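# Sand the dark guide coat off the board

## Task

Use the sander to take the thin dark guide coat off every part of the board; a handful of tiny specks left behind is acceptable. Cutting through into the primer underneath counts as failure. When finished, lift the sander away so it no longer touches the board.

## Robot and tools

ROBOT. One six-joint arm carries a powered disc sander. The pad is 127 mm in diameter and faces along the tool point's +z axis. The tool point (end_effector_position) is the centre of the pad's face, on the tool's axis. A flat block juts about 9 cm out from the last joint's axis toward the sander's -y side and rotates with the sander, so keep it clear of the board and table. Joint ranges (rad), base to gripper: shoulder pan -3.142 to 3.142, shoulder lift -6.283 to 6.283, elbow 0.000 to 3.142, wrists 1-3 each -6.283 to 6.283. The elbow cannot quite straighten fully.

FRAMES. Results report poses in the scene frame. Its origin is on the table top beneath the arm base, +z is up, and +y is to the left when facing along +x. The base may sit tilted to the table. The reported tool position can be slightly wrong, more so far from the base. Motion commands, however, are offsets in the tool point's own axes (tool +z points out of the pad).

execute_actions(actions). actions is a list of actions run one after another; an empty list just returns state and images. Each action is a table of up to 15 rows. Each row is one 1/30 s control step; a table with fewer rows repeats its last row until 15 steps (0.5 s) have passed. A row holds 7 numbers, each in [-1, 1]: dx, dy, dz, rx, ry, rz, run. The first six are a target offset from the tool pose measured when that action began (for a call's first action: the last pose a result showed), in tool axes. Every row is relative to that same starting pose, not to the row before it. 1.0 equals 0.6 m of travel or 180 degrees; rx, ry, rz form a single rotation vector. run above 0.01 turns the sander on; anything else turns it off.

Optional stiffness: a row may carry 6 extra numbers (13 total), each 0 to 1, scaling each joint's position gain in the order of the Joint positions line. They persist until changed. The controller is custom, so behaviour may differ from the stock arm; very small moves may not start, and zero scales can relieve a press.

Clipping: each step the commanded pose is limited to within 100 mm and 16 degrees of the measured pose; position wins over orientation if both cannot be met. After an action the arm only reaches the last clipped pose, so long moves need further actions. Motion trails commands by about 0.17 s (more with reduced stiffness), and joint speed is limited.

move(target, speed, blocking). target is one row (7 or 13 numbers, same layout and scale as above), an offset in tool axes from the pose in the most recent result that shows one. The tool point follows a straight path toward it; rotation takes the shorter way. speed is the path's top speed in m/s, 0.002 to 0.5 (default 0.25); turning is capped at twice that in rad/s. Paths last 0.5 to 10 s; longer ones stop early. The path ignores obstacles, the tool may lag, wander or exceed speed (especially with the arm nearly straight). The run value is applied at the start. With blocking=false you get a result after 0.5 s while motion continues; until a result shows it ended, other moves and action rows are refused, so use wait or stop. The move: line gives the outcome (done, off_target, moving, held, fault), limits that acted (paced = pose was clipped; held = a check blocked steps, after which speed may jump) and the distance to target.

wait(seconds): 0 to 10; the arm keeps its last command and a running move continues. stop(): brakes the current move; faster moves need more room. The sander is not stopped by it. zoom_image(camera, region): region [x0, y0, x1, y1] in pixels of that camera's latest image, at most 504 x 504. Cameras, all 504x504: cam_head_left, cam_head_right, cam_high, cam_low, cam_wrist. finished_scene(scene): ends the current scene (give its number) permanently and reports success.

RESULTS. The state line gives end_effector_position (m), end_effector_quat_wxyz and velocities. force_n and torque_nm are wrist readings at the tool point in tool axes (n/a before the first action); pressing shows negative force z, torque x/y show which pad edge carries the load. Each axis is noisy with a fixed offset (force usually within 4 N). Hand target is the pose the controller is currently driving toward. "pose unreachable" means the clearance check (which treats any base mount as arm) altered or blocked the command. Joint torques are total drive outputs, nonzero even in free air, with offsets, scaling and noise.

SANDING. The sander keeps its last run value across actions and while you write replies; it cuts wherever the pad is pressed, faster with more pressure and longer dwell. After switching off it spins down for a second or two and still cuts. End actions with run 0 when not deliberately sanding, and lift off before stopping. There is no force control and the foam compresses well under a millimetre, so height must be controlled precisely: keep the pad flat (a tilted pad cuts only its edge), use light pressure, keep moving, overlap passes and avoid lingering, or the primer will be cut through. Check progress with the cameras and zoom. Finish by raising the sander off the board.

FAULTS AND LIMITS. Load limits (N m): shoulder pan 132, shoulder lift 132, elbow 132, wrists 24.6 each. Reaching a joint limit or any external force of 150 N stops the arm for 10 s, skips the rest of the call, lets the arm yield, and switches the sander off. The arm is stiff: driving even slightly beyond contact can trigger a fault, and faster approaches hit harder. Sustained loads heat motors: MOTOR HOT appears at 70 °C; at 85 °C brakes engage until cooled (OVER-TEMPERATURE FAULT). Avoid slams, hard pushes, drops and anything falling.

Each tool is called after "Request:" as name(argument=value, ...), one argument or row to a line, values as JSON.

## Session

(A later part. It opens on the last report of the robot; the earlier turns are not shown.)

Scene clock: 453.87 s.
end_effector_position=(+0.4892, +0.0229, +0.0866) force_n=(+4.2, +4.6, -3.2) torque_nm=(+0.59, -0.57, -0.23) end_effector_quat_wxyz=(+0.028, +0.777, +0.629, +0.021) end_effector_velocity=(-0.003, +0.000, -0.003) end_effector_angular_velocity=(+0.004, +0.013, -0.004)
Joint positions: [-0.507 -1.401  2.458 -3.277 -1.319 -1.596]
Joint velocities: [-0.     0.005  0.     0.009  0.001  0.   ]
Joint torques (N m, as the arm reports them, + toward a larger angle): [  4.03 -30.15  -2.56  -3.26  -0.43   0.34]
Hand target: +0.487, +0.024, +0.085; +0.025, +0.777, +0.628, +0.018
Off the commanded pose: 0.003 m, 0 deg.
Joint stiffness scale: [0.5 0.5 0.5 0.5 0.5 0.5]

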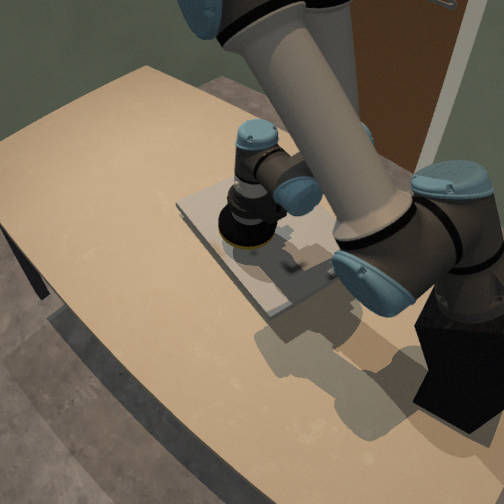

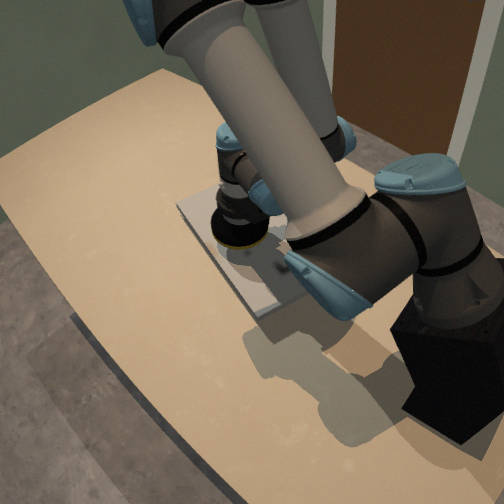

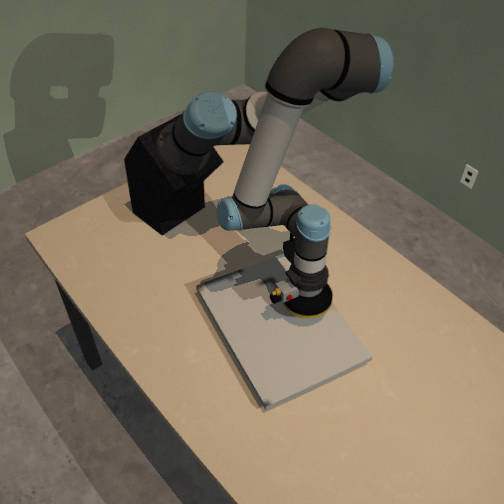

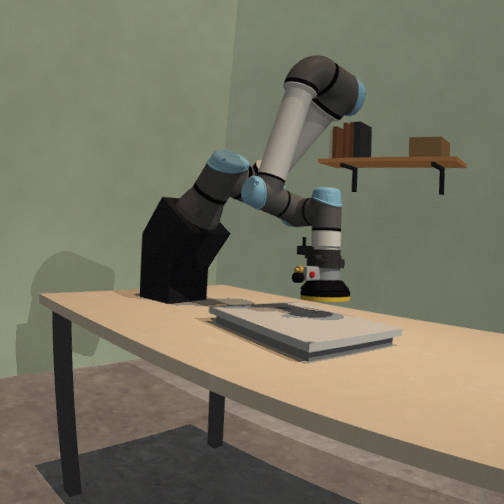

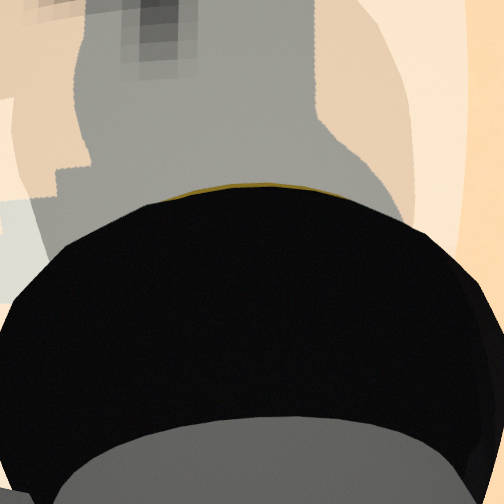

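Request:
move(
  target=[-0.0489, -0.1004, 0.056, 0.0149, 0.0008, 0.0059, 1],
  speed=0.045,
)

Request:
execute_actions(
  actions=[
    [[0,0,0.0015,0,0,0,1],[0,0,0.003,0,0,0,1],[0,0,0.0045,0,0,0,1],[0,0,0.006,0,0,0,1],[0,0,0.0075,0,0,0,1],[-0.0001,-0.0004,0.0081,0.0003,0,0.0001,1],[-0.0001,-0.0011,0.009,0.0008,0.0001,0.0002,1],[-0.0003,-0.0022,0.0105,0.0015,0.0002,0.0003,1],[-0.0005,-0.0036,0.0125,0.0026,0.0003,0.0006,1],[-0.0007,-0.0054,0.015,0.0038,0.0004,0.0008,1],[-0.0009,-0.0073,0.0176,0.0052,0.0005,0.0011,1],[-0.0012,-0.0092,0.0202,0.0065,0.0007,0.0014,1],[-0.0014,-0.0109,0.0226,0.0078,0.0008,0.0017,1],[-0.0016,-0.0124,0.0247,0.0088,0.0009,0.0019,1],[-0.0017,-0.0135,0.0262,0.0096,0.001,0.0021,1]],
    [[-0.0017,-0.0158,0.0148,0.0096,0.001,0.002,1],[-0.0017,-0.0181,0.0145,0.0096,0.0011,0.0019,1],[-0.0017,-0.0202,0.0142,0.0095,0.0012,0.0018,1],[-0.0017,-0.0223,0.014,0.0095,0.0012,0.0018,1],[-0.0017,-0.0234,0.0139,0.0095,0.0012,0.0018,1],[-0.0017,-0.0245,0.0138,0.0094,0.0012,0.0018,1],[-0.0017,-0.0257,0.0137,0.0094,0.0012,0.0018,1],[-0.0017,-0.0268,0.0136,0.0093,0.0012,0.0018,1],[-0.0017,-0.0279,0.0135,0.0093,0.0012,0.0018,1],[-0.0017,-0.029,0.0135,0.0092,0.0012,0.0017,1],[-0.0017,-0.0301,0.0134,0.0092,0.0012,0.0017,1],[-0.0017,-0.0313,0.0133,0.0091,0.0012,0.0017,1],[-0.0017,-0.0324,0.0132,0.0091,0.0012,0.0017,1],[-0.0017,-0.0335,0.0131,0.009,0.0012,0.0017,1],[-0.0017,-0.0346,0.013,0.009,0.0012,0.0017,1]],
    [[-0.0017,-0.024,0.0133,0.009,0.0012,0.0017,1],[-0.0017,-0.0251,0.0132,0.009,0.0012,0.0017,1],[-0.0017,-0.0261,0.0131,0.0089,0.0012,0.0017,1],[-0.0017,-0.0272,0.0131,0.0089,0.0012,0.0017,1],[-0.0017,-0.0283,0.013,0.0088,0.0012,0.0016,1],[-0.0017,-0.0293,0.0129,0.0088,0.0012,0.0016,1],[-0.0017,-0.0304,0.0128,0.0087,0.0012,0.0016,1],[-0.0017,-0.0315,0.0128,0.0087,0.0012,0.0016,1],[-0.0017,-0.0325,0.0127,0.0086,0.0012,0.0016,1],[-0.0017,-0.0336,0.0126,0.0086,0.0011,0.0016,1],[-0.0017,-0.0346,0.0125,0.0085,0.0011,0.0016,1],[-0.0017,-0.0357,0.0124,0.0085,0.0011,0.0015,1],[-0.0017,-0.0368,0.0124,0.0084,0.0011,0.0015,1],[-0.0017,-0.0378,0.0123,0.0084,0.0011,0.0015,1],[-0.0017,-0.0389,0.0122,0.0083,0.0011,0.0015,1]],
    [[-0.0017,-0.0223,0.0127,0.0083,0.0011,0.0015,1],[-0.0017,-0.0234,0.0126,0.0083,0.0011,0.0015,1],[-0.0017,-0.0244,0.0125,0.0082,0.0011,0.0015,1],[-0.0017,-0.0255,0.0125,0.0082,0.0011,0.0015,1],[-0.0017,-0.0266,0.0124,0.0081,0.0011,0.0015,1],[-0.0017,-0.0276,0.0123,0.0081,0.0011,0.0015,1],[-0.0017,-0.0287,0.0122,0.008,0.0011,0.0015,1],[-0.0017,-0.0298,0.0122,0.008,0.0011,0.0014,1],[-0.0017,-0.0308,0.0121,0.0079,0.0011,0.0014,1],[-0.0017,-0.0319,0.012,0.0079,0.0011,0.0014,1],[-0.0017,-0.0329,0.0119,0.0078,0.0011,0.0014,1],[-0.0017,-0.034,0.0118,0.0078,0.0011,0.0014,1],[-0.0017,-0.0351,0.0118,0.0077,0.0011,0.0014,1],[-0.0017,-0.0361,0.0117,0.0077,0.0011,0.0014,1],[-0.0017,-0.0372,0.0116,0.0076,0.0011,0.0014,1]],
    [[-0.0017,-0.0196,0.0121,0.0076,0.0011,0.0014,1],[-0.0017,-0.019,0.0123,0.0076,0.0011,0.0014,1],[-0.0017,-0.0185,0.0124,0.0076,0.001,0.0015,1],[-0.0017,-0.0179,0.0126,0.0076,0.001,0.0015,1],[-0.0017,-0.0174,0.0127,0.0076,0.001,0.0016,1],[-0.0017,-0.0168,0.0129,0.0076,0.0009,0.0016,1],[-0.0017,-0.0163,0.013,0.0076,0.0009,0.0017,1],[-0.0017,-0.0157,0.0132,0.0076,0.0009,0.0017,1]],
  ],
)

Request:
execute_actions(
  actions=[
    [[-0.0014,-0.0071,0.0106,0.0061,0.0007,0.0014,1],[-0.001,-0.0053,0.0079,0.0046,0.0005,0.001,1],[-0.0007,-0.0036,0.0053,0.003,0.0004,0.0007,1],[-0.0003,-0.0018,0.0026,0.0015,0.0002,0.0003,0],[0,0,0,0,0,0,0],[0,0,-0.004,0,0,0,0],[0,0,-0.008,0,0,0,0],[0,0,-0.012,0,0,0,0],[0,0,-0.016,0,0,0,0],[0,0,-0.02,0,0,0,0],[0,0,-0.024,0,0,0,0],[0,0,-0.028,0,0,0,0],[0,0,-0.032,0,0,0,0],[0,0,-0.036,0,0,0,0],[0,0,-0.04,0,0,0,0]],
    [[0,0,-0.018,0,0,0,0]],
  ],
)

Scene clock: 461.87 s.
end_effector_position=(+0.4292, +0.0070, +0.0497) force_n=(-1.1, -2.4, -2.5) torque_nm=(-0.26, +0.33, -0.19) end_effector_quat_wxyz=(+0.010, +0.782, +0.623, +0.008) end_effector_velocity=(+0.005, -0.000, +0.002) end_effector_angular_velocity=(-0.004, -0.021, +0.011)
Joint positions: [-0.57  -1.235  2.548 -3.474 -1.282 -1.646]
Joint velocities: [-0.     0.     0.001 -0.023  0.003 -0.005]
Joint torques (N m, as the arm reports them, + toward a larger angle): [ -0.47 -29.61   3.97  -3.44   0.32  -0.11]
Hand target: +0.427, +0.006, +0.049; +0.008, +0.783, +0.622, +0.007
Off the commanded pose: 0.003 m, 0 deg.
Joint stiffness scale: [0.5 0.5 0.5 0.5 0.5 0.5]
move: done

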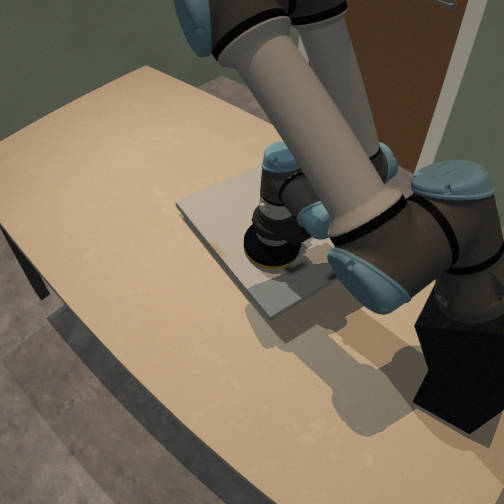

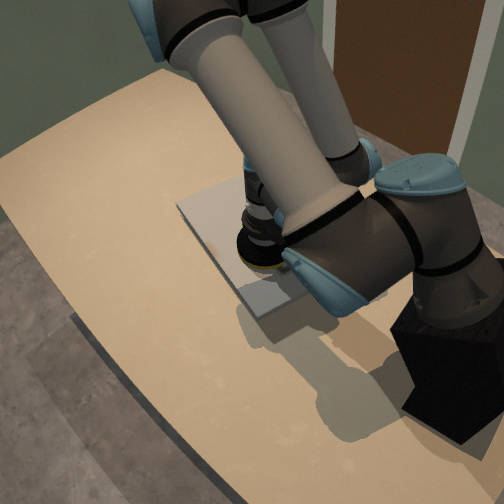

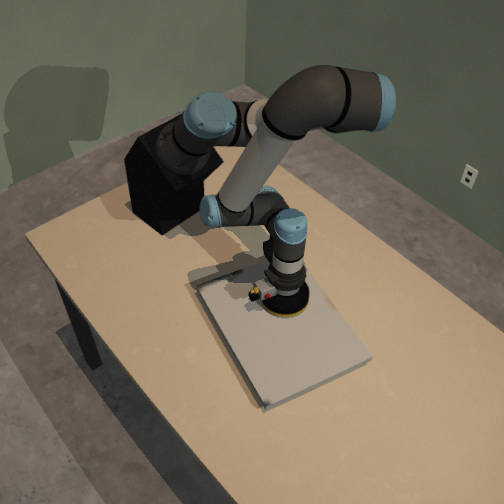

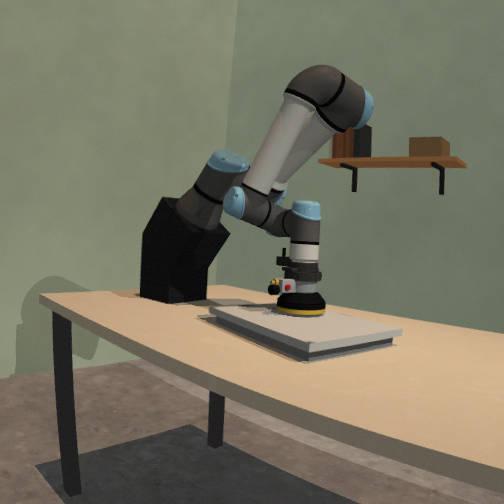

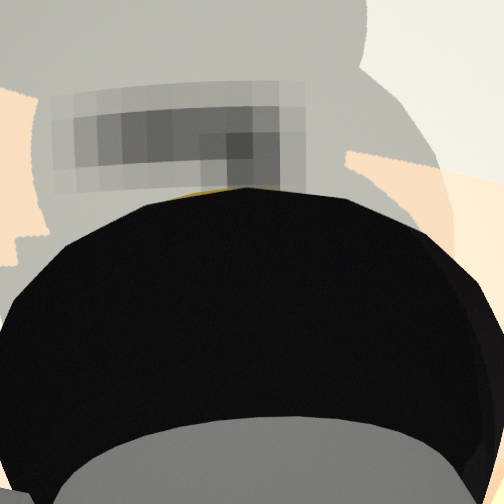

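Scene clock: 464.37 s.
end_effector_position=(+0.3967, +0.0157, +0.0427) force_n=(-0.2, +1.9, -38.0) torque_nm=(+1.30, -0.34, -0.10) end_effector_quat_wxyz=(+0.008, +0.779, +0.627, +0.007) end_effector_velocity=(-0.000, -0.000, +0.000) end_effector_angular_velocity=(-0.002, +0.000, +0.000)
Joint positions: [-0.569 -1.154  2.612 -3.613 -1.282 -1.656]
Joint velocities: [ 0.    -0.     0.    -0.    -0.001 -0.   ]
Joint torques (N m, as the arm reports them, + toward a larger angle): [  1.42 -19.67   4.34  -0.63  -0.17   0.21]
Hand target: +0.390, +0.016, +0.035; -0.003, +0.782, +0.624, +0.000
Off the commanded pose: 0.010 m, 2 deg.
Joint stiffness scale: [0.5 0.5 0.5 0.5 0.5 0.5]

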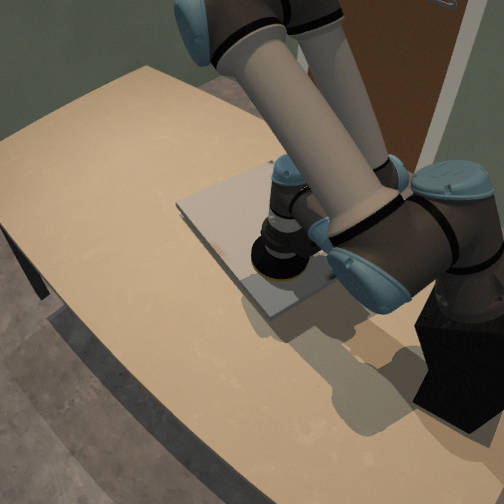

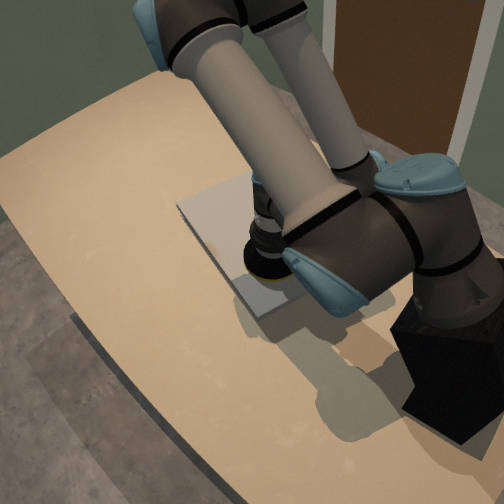

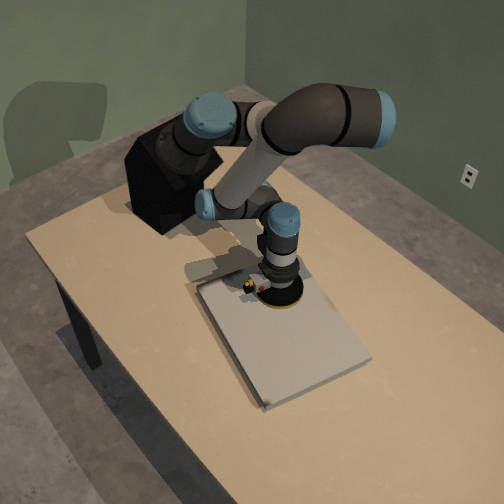

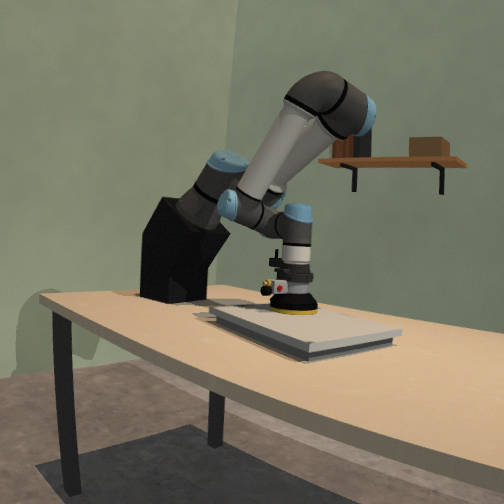

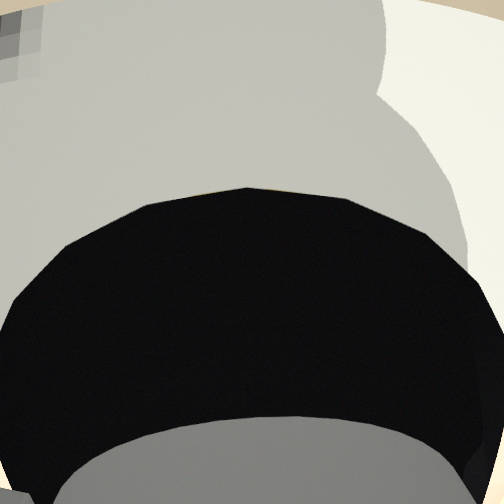

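Scene clock: 465.37 s.
end_effector_position=(+0.3985, +0.0168, +0.0615) force_n=(+2.5, +2.5, -1.7) torque_nm=(+0.28, -0.32, -0.33) end_effector_quat_wxyz=(+0.009, +0.778, +0.628, +0.008) end_effector_velocity=(-0.002, +0.000, -0.001) end_effector_angular_velocity=(+0.003, +0.009, -0.000)
Joint positions: [-0.582 -1.237  2.639 -3.558 -1.275 -1.67 ]
Joint velocities: [-0.001 -0.001 -0.     0.012  0.001 -0.004]
Joint torques (N m, as the arm reports them, + toward a larger angle): [  1.09 -30.86   5.54  -2.93   0.23  -0.28]
Hand target: +0.397, +0.016, +0.062; +0.008, +0.779, +0.627, +0.007
Off the commanded pose: 0.001 m, 0 deg.
Joint stiffness scale: [0.5 0.5 0.5 0.5 0.5 0.5]

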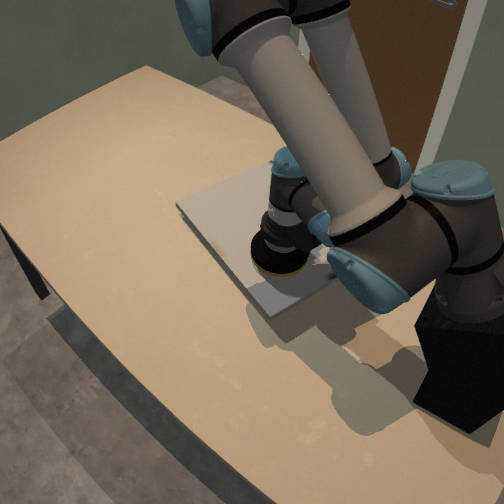

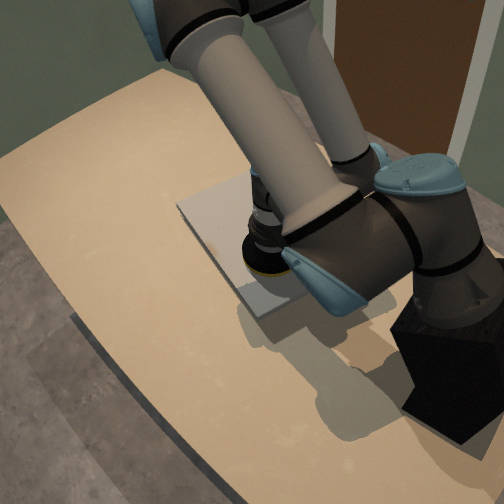

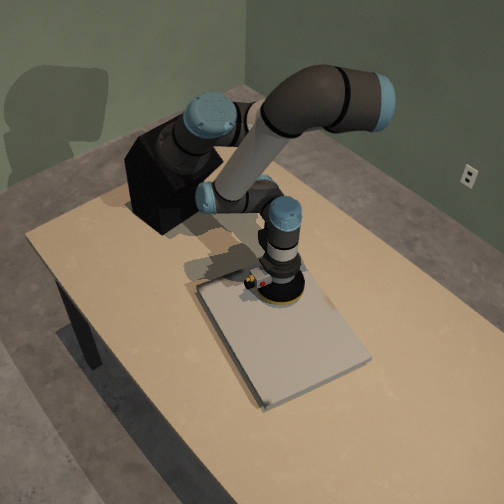

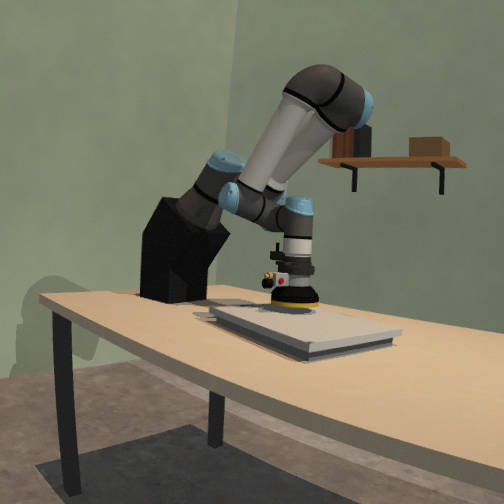

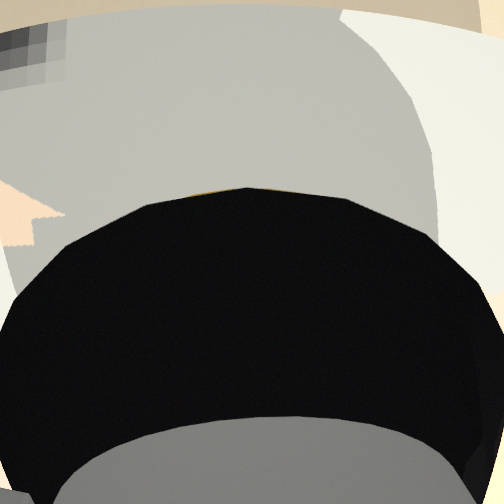

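Request:
move(
  target=[-0.1537, -0.0966, 0.015, 0.0041, -0.0004, 0.0049, 0],
  speed=0.08,
)

Scene clock: 470.33 s.
end_effector_position=(+0.3250, -0.0620, +0.0508) force_n=(-0.1, +3.5, +2.2) torque_nm=(+0.36, +0.16, +0.00) end_effector_quat_wxyz=(+0.007, +0.782, +0.624, +0.003) end_effector_velocity=(+0.003, +0.001, +0.001) end_effector_angular_velocity=(-0.000, -0.013, +0.016)
Joint positions: [-0.927 -0.985  2.77  -3.811 -1.108 -1.984]
Joint velocities: [ 0.     0.     0.    -0.013  0.008 -0.01 ]
Joint torques (N m, as the arm reports them, + toward a larger angle): [ -5.47 -23.64  10.72  -3.31   0.25   0.06]
Hand target: +0.323, -0.061, +0.051; +0.004, +0.783, +0.622, +0.003
Off the commanded pose: 0.003 m, 0 deg.
Joint stiffness scale: [0.5 0.5 0.5 0.5 0.5 0.5]
move: done

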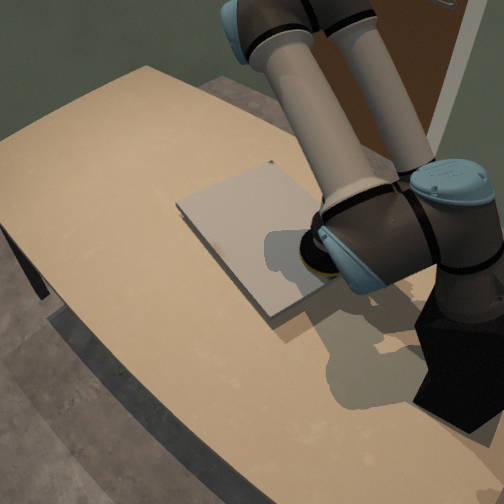

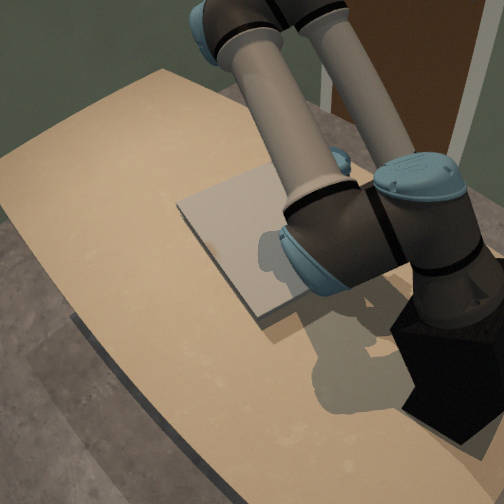

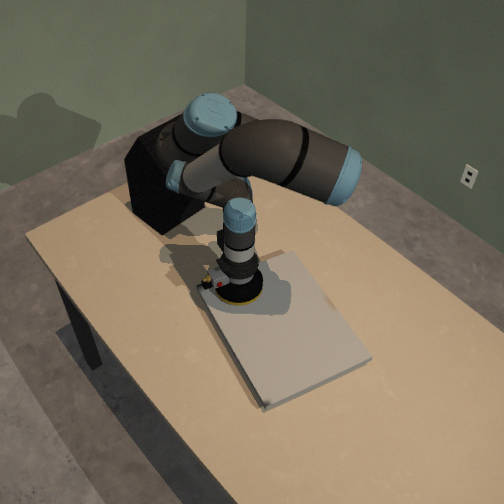

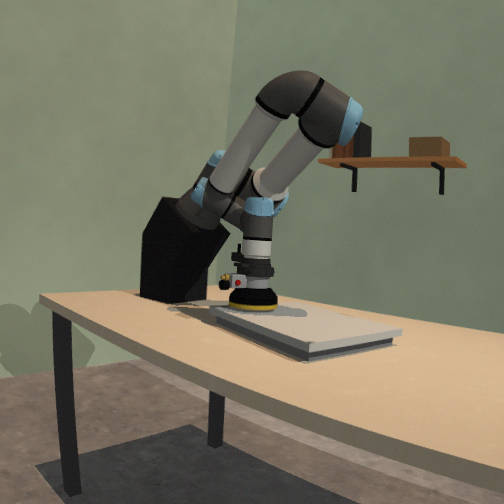

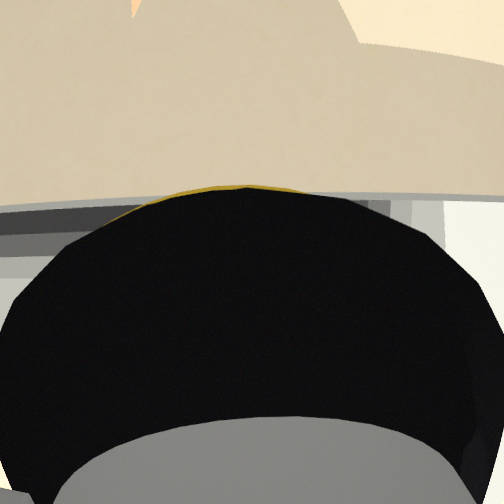

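Request:
zoom_image(
  camera="cam_high",
  region=[185, 255, 265, 325],
)

Request:
zoom_image(
  camera="cam_low",
  region=[195, 280, 295, 340],
)

Region (185, 255, 265, 325) of cam_high's 504x504 image, scaled by 6.300, with more detail than that image has; it fills the top 441 rows of this view, and the rest is white.

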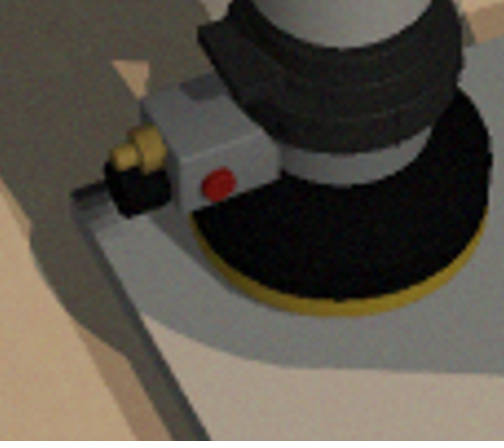

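Region (195, 280, 295, 340) of cam_low's 504x504 image, scaled by 5.040, with more detail than that image has; it fills the top 302 rows of this view, and the rest is white.

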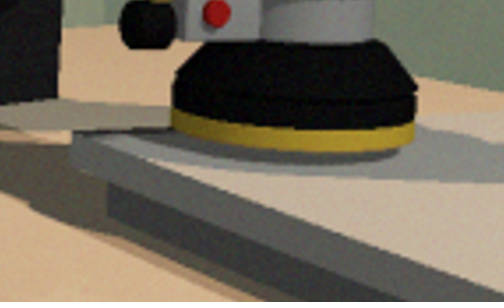

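Request:
move(
  target=[-0.0929, -0.0062, 0.0013, 0.0011, 0.0013, 0.0013, 0],
  speed=0.05,
)

Scene clock: 480.37 s.
end_effector_position=(+0.3089, -0.1135, +0.0513) force_n=(+3.6, +1.6, -1.1) torque_nm=(+0.00, -0.24, +0.02) end_effector_quat_wxyz=(+0.004, +0.783, +0.622, +0.003) end_effector_velocity=(-0.001, +0.003, -0.001) end_effector_angular_velocity=(+0.015, +0.004, +0.010)
Joint positions: [-1.105 -0.969  2.76  -3.722 -1.037 -2.169]
Joint velocities: [ 0.    -0.     0.     0.016  0.007 -0.018]
Joint torques (N m, as the arm reports them, + toward a larger angle): [ -7.77 -22.86   4.94  -2.47   0.33  -0.15]
Hand target: +0.309, -0.115, +0.050; +0.004, +0.783, +0.622, +0.004
Off the commanded pose: 0.002 m, 0 deg.
Joint stiffness scale: [0.5 0.5 0.5 0.5 0.5 0.5]
move: done

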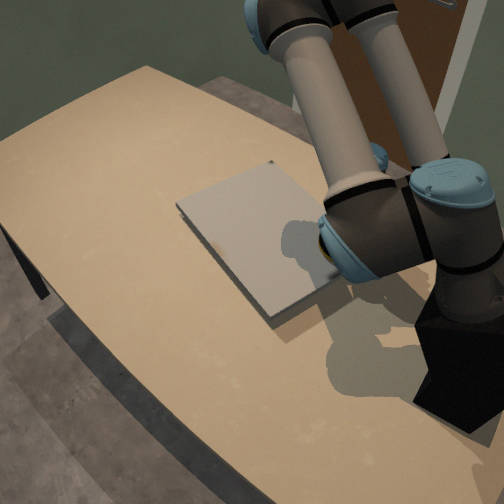

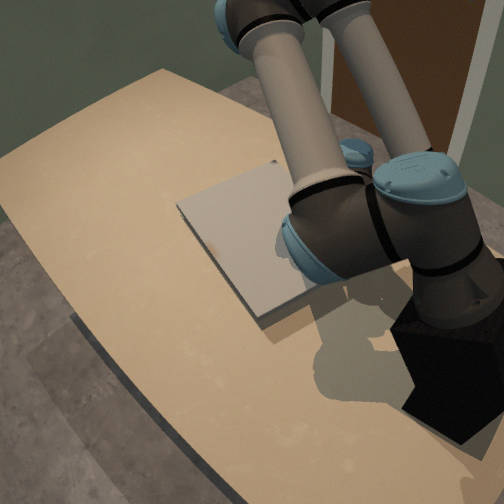

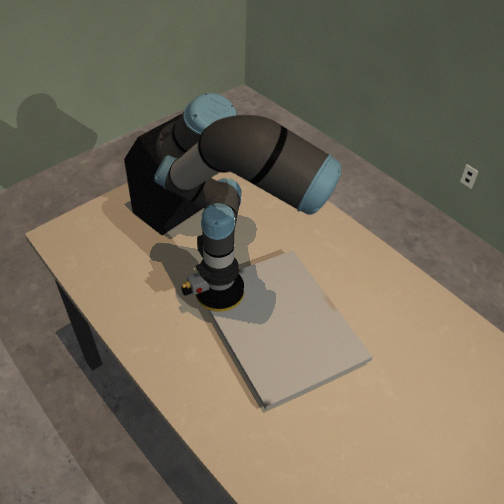

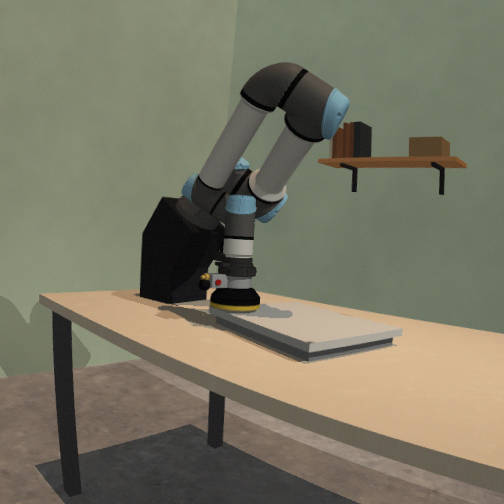

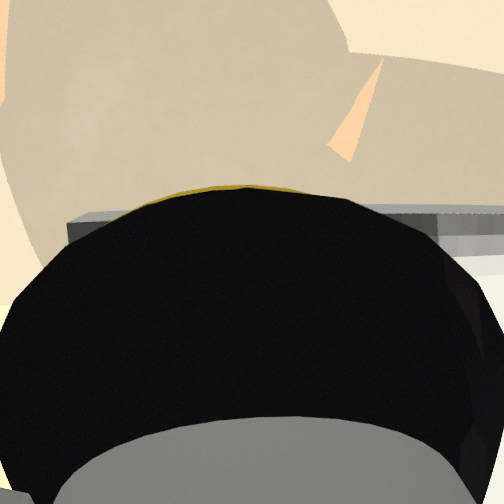

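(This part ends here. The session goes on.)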